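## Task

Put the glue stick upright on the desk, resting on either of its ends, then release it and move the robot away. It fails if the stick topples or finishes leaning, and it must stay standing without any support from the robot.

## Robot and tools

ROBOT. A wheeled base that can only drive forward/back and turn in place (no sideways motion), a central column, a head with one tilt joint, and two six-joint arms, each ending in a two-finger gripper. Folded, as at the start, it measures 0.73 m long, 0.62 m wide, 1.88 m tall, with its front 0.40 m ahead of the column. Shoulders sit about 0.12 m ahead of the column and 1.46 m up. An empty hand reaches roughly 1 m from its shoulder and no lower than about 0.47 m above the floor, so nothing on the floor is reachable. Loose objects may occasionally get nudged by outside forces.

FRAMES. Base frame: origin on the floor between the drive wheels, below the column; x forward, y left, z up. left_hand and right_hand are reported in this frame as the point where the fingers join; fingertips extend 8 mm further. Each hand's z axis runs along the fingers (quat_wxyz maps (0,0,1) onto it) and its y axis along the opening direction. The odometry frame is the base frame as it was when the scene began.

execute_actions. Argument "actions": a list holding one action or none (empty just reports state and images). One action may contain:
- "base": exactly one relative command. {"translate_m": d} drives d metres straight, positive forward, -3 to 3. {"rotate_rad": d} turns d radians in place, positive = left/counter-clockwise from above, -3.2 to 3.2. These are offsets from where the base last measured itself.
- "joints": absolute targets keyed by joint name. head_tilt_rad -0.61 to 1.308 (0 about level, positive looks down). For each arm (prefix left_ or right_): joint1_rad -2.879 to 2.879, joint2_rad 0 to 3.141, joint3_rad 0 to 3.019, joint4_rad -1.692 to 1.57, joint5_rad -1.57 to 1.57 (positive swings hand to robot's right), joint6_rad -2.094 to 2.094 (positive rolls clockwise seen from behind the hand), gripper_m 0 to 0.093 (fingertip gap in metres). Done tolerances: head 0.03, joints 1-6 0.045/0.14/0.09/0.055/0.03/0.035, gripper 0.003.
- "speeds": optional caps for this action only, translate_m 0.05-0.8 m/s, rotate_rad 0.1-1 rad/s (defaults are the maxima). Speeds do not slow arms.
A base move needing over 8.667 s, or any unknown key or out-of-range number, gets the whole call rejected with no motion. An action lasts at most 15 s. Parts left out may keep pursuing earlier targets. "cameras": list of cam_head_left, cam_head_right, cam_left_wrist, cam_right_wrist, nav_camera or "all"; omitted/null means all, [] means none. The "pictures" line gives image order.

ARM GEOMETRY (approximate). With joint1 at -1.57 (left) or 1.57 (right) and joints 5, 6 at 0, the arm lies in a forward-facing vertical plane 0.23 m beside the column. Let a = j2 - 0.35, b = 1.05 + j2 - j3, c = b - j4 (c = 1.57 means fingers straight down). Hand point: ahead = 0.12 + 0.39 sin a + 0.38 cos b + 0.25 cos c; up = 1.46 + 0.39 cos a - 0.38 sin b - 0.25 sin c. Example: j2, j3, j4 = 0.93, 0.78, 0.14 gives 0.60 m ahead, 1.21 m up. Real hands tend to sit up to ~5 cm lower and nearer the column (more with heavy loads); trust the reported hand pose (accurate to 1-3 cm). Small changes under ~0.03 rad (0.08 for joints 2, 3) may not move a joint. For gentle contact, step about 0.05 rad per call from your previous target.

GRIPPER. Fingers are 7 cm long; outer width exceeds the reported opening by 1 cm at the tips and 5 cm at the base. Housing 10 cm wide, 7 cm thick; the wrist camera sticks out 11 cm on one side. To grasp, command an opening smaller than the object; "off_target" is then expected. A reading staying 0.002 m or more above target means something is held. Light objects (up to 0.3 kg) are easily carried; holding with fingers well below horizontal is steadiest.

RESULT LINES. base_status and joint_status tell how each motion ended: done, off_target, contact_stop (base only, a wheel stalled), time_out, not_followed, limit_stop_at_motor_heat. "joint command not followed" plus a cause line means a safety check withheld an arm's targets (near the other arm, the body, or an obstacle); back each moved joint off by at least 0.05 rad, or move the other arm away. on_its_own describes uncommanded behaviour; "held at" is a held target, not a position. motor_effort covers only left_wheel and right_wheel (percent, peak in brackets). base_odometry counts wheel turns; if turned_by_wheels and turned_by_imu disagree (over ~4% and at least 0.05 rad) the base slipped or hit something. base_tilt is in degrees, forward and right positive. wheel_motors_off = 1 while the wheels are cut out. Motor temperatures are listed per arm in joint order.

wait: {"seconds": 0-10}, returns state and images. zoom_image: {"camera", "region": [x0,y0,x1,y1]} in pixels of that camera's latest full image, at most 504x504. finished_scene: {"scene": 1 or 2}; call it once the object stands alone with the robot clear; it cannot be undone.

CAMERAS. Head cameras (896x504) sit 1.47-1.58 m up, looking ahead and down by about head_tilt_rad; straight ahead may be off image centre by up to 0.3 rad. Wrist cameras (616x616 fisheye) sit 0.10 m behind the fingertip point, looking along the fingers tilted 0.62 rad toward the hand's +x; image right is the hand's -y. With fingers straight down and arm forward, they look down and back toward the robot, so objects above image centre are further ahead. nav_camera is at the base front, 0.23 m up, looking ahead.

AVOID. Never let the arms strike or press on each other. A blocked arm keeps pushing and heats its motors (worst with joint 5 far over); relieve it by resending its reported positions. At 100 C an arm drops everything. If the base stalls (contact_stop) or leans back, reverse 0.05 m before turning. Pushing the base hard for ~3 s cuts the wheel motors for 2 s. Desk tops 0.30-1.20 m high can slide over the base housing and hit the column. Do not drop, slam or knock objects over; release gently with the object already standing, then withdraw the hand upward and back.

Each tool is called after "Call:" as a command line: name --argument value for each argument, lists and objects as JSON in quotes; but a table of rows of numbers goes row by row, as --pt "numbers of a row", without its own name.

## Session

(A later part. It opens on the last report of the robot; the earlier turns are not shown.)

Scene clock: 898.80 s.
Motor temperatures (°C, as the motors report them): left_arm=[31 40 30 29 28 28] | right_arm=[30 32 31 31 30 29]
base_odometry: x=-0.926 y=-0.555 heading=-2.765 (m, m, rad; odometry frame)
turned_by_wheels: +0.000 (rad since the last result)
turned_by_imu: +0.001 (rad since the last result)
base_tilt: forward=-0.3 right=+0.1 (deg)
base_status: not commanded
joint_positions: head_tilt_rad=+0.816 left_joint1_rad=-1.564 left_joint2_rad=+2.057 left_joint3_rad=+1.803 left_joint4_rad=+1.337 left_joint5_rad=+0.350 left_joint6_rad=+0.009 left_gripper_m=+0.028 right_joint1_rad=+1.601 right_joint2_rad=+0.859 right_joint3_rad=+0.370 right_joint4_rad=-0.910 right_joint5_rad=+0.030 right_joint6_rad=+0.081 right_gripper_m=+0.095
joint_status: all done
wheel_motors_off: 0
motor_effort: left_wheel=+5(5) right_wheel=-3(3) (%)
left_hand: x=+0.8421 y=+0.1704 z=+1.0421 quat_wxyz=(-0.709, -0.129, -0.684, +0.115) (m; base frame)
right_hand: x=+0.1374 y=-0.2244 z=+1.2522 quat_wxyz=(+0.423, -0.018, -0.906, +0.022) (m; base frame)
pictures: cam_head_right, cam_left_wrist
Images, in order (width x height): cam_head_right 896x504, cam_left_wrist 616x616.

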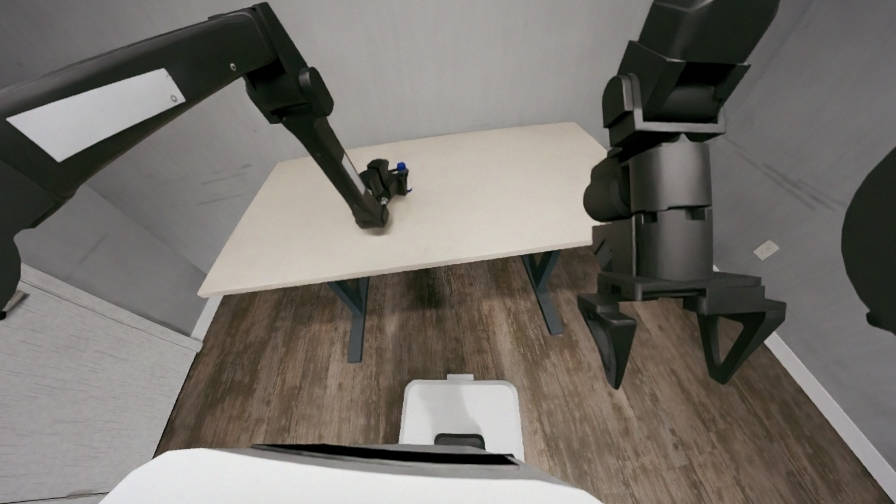

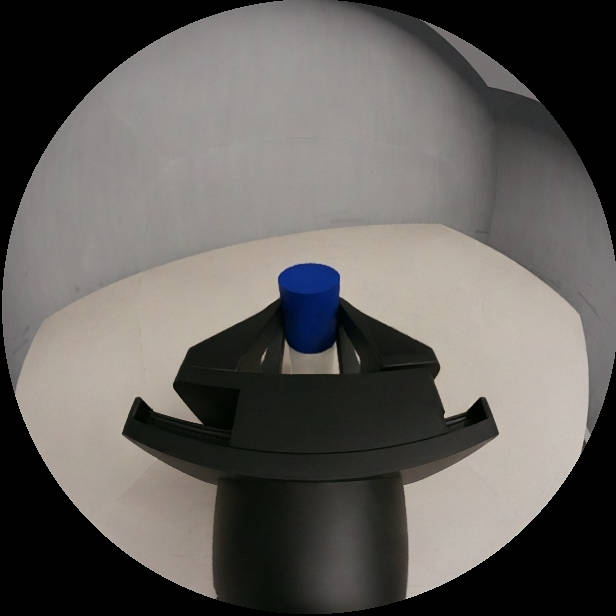

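Call:
execute_actions --actions '[{"joints": {"left_gripper_m": 0.09}}]' --cameras '["cam_head_left", "cam_head_right", "cam_left_wrist"]'

Scene clock: 914.60 s.
Motor temperatures (°C, as the motors report them): left_arm=[31 41 30 29 28 28] | right_arm=[30 32 31 31 30 29]
base_odometry: x=-0.926 y=-0.555 heading=-2.765 (m, m, rad; odometry frame)
turned_by_wheels: +0.000 (rad since the last result)
turned_by_imu: +0.001 (rad since the last result)
base_tilt: forward=-0.3 right=+0.2 (deg)
base_status: not commanded
joint_positions: head_tilt_rad=+0.816 left_joint1_rad=-1.564 left_joint2_rad=+2.057 left_joint3_rad=+1.803 left_joint4_rad=+1.337 left_joint5_rad=+0.350 left_joint6_rad=+0.009 left_gripper_m=+0.090 right_joint1_rad=+1.601 right_joint2_rad=+0.859 right_joint3_rad=+0.370 right_joint4_rad=-0.910 right_joint5_rad=+0.030 right_joint6_rad=+0.081 right_gripper_m=+0.095
joint_status: all done
wheel_motors_off: 0
motor_effort: left_wheel=+3(7) right_wheel=-2(3) (%)
left_hand: x=+0.8421 y=+0.1704 z=+1.0421 quat_wxyz=(-0.709, -0.129, -0.684, +0.115) (m; base frame)
right_hand: x=+0.1374 y=-0.2244 z=+1.2522 quat_wxyz=(+0.423, -0.018, -0.906, +0.022) (m; base frame)
pictures: cam_head_left, cam_head_right, cam_left_wrist
Images, in order (width x height): cam_head_left 896x504, cam_head_right 896x504, cam_left_wrist 616x616.

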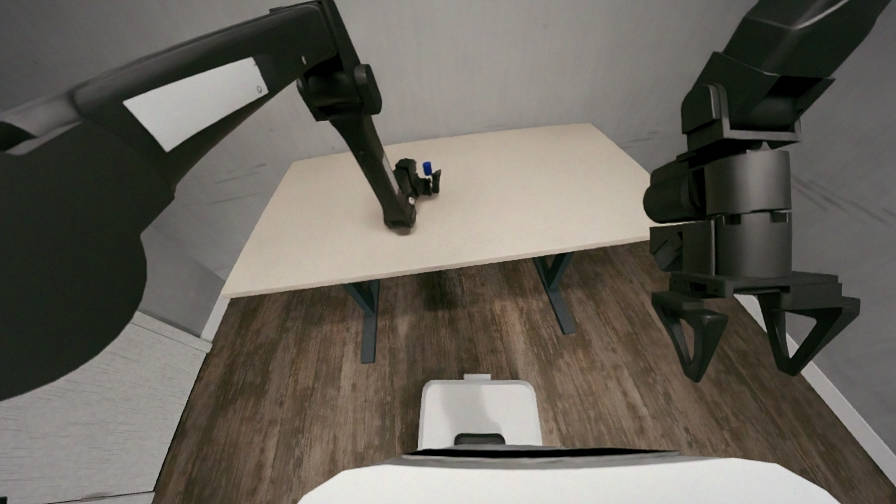

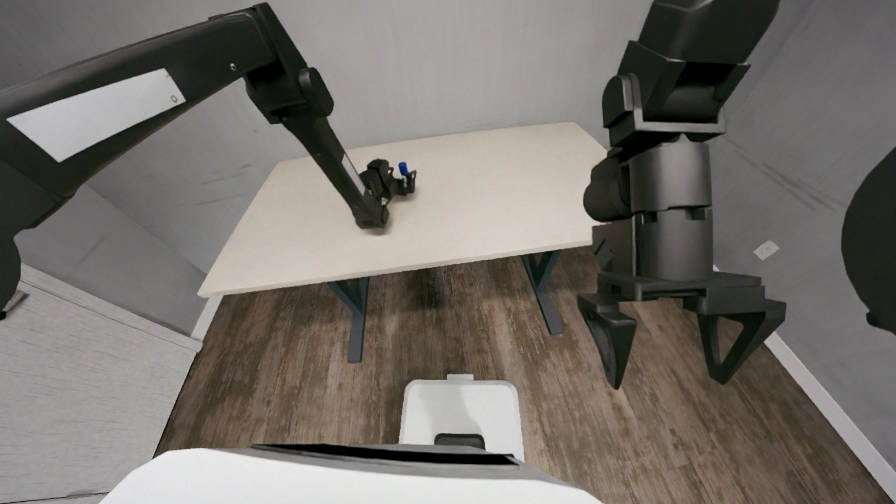

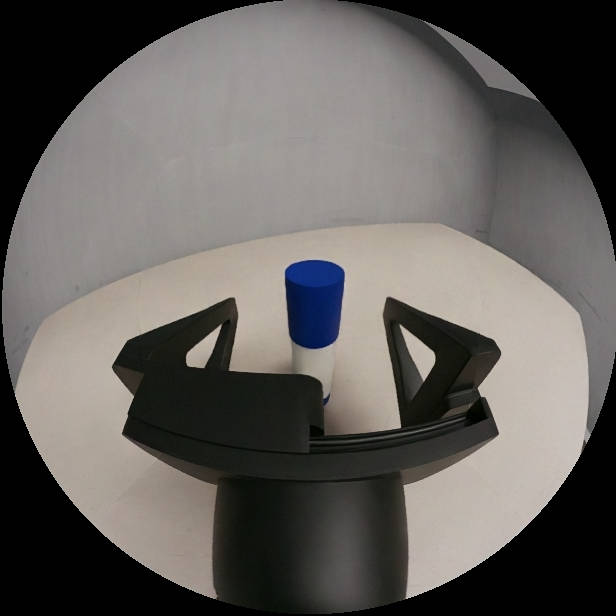

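Call:
execute_actions --actions '[{"base": {"translate_m": -0.4}}]' --cameras '["cam_head_left", "cam_head_right", "cam_left_wrist"]'

Scene clock: 937.30 s.
Motor temperatures (°C, as the motors report them): left_arm=[31 42 30 29 28 28] | right_arm=[30 32 31 31 30 29]
base_odometry: x=-0.554 y=-0.408 heading=-2.766 (m, m, rad; odometry frame)
turned_by_wheels: -0.001 (rad since the last result)
turned_by_imu: +0.000 (rad since the last result)
base_tilt: forward=-0.3 right=+0.2 (deg)
base_status: done
joint_positions: head_tilt_rad=+0.815 left_joint1_rad=-1.564 left_joint2_rad=+2.057 left_joint3_rad=+1.800 left_joint4_rad=+1.337 left_joint5_rad=+0.350 left_joint6_rad=+0.009 left_gripper_m=+0.090 right_joint1_rad=+1.601 right_joint2_rad=+0.859 right_joint3_rad=+0.365 right_joint4_rad=-0.910 right_joint5_rad=+0.030 right_joint6_rad=+0.081 right_gripper_m=+0.095
joint_status: not commanded
wheel_motors_off: 0
motor_effort: left_wheel=+0(47) right_wheel=+2(82) (%)
left_hand: x=+0.8410 y=+0.1704 z=+1.0411 quat_wxyz=(-0.708, -0.129, -0.685, +0.115) (m; base frame)
right_hand: x=+0.1348 y=-0.2244 z=+1.2531 quat_wxyz=(+0.425, -0.018, -0.905, +0.022) (m; base frame)
pictures: cam_head_left, cam_head_right, cam_left_wrist
Images, in order (width x height): cam_head_left 896x504, cam_head_right 896x504, cam_left_wrist 616x616.

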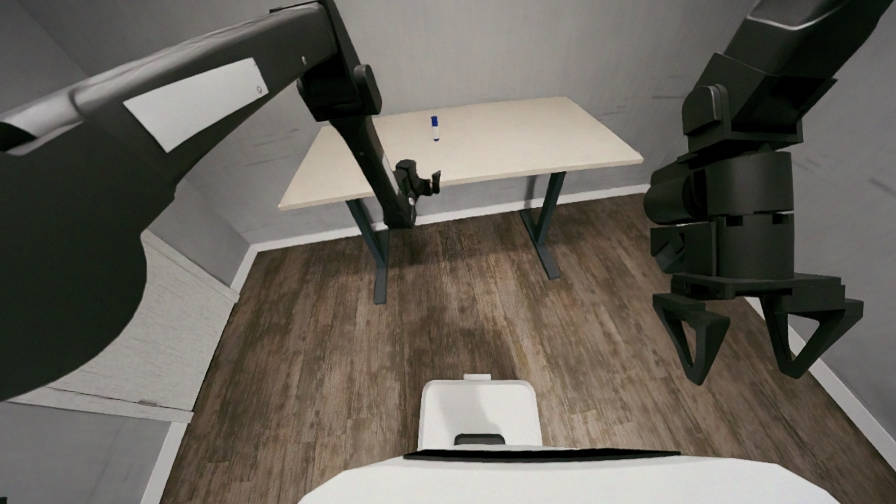

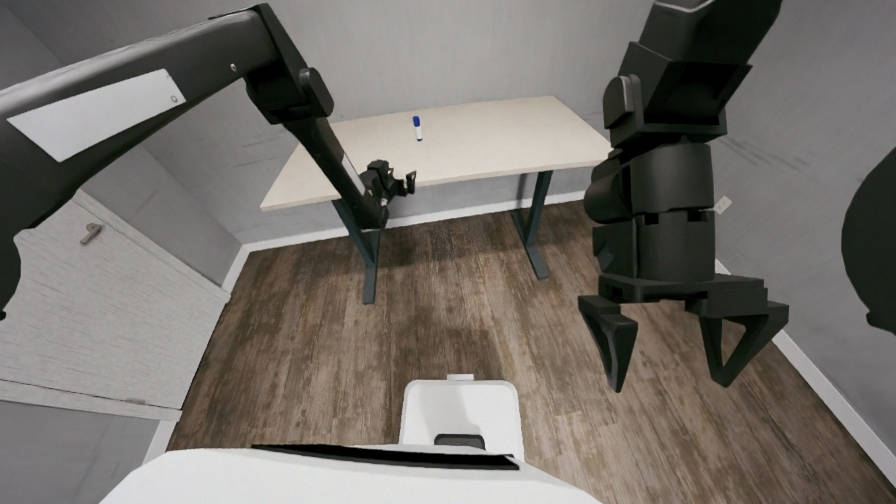

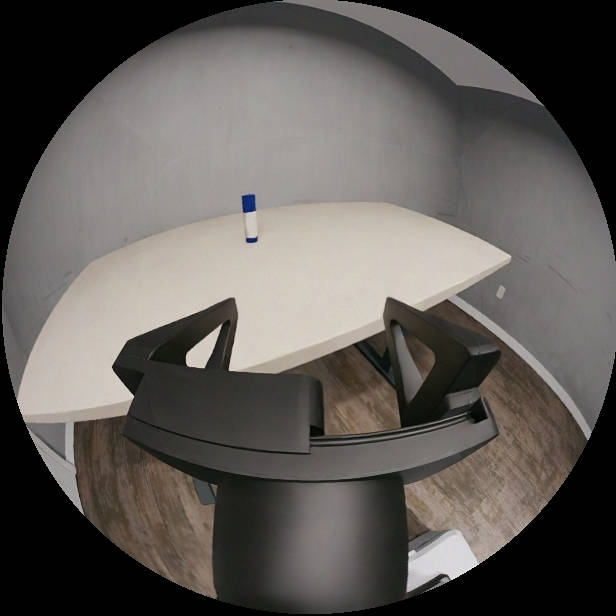

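Call:
execute_actions --actions '[]'

Scene clock: 960.27 s.
Motor temperatures (°C, as the motors report them): left_arm=[31 42 30 29 28 28] | right_arm=[30 32 31 31 30 29]
base_odometry: x=-0.554 y=-0.408 heading=-2.766 (m, m, rad; odometry frame)
turned_by_wheels: +0.000 (rad since the last result)
turned_by_imu: +0.001 (rad since the last result)
base_tilt: forward=-0.2 right=+0.2 (deg)
base_status: done
joint_positions: head_tilt_rad=+0.815 left_joint1_rad=-1.564 left_joint2_rad=+2.057 left_joint3_rad=+1.800 left_joint4_rad=+1.337 left_joint5_rad=+0.350 left_joint6_rad=+0.009 left_gripper_m=+0.090 right_joint1_rad=+1.601 right_joint2_rad=+0.859 right_joint3_rad=+0.365 right_joint4_rad=-0.910 right_joint5_rad=+0.030 right_joint6_rad=+0.081 right_gripper_m=+0.095
joint_status: not commanded
wheel_motors_off: 0
motor_effort: left_wheel=-2(47) right_wheel=+1(82) (%)
left_hand: x=+0.8410 y=+0.1704 z=+1.0411 quat_wxyz=(-0.708, -0.129, -0.685, +0.115) (m; base frame)
right_hand: x=+0.1348 y=-0.2244 z=+1.2531 quat_wxyz=(+0.425, -0.018, -0.905, +0.022) (m; base frame)
pictures: cam_head_left, cam_head_right, cam_left_wrist, cam_right_wrist, nav_camera
Images, in order (width x height): cam_head_left 896x504, cam_head_right 896x504, cam_left_wrist 616x616, cam_right_wrist 616x616, nav_camera 896x504.

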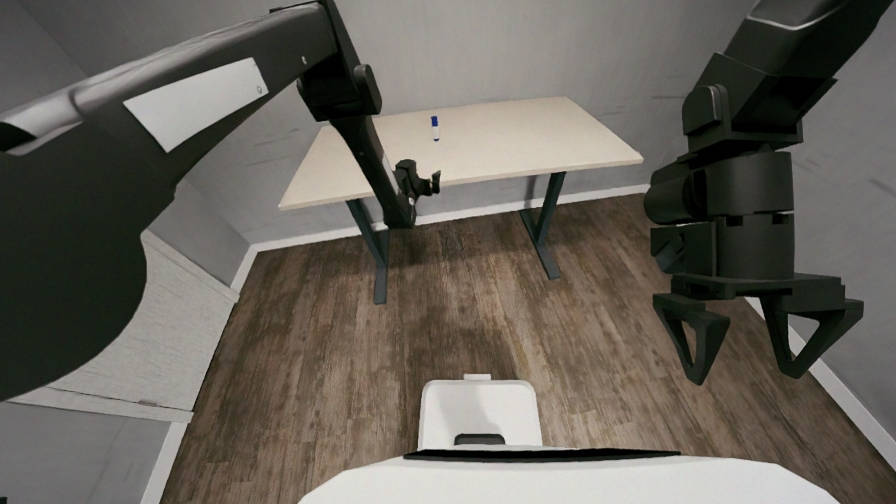

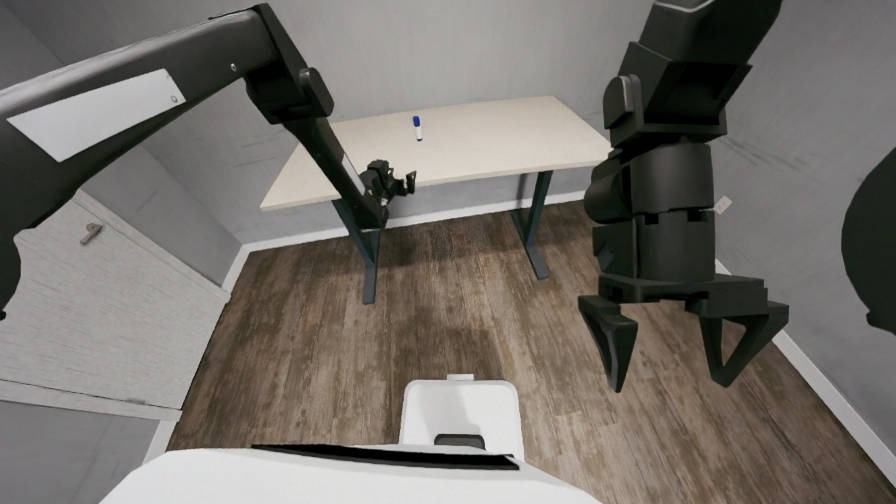

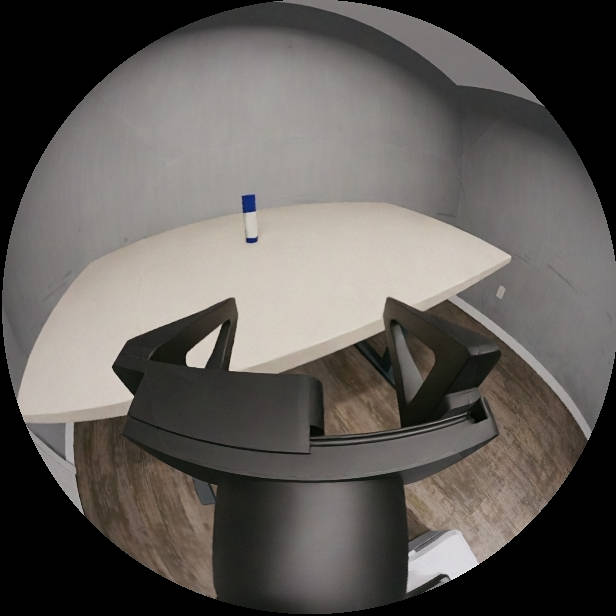

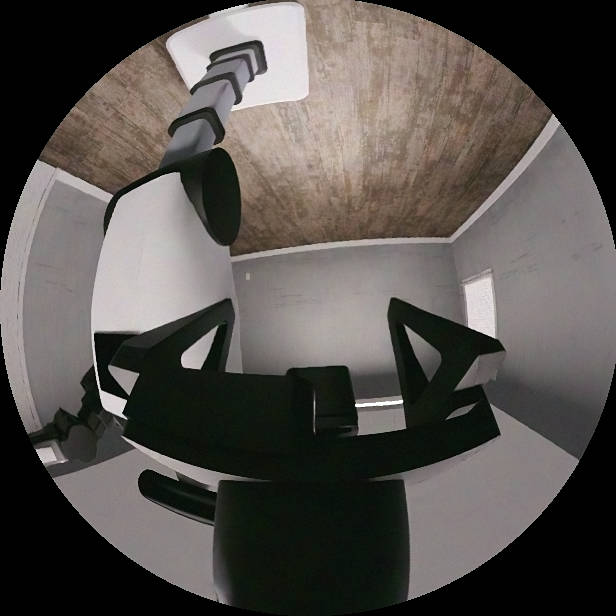

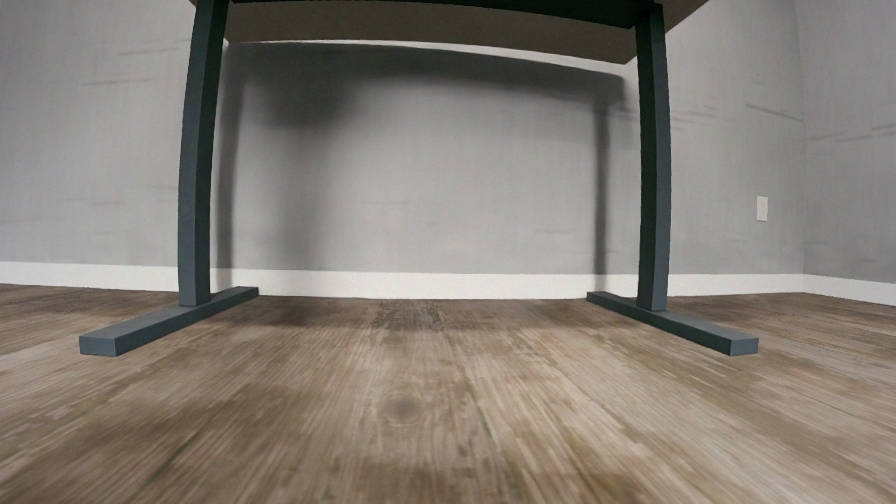

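The glue stick is still standing upright and the hand is clear of it.

Call:
finished_scene --scene 1

The scene is finished: the task was done.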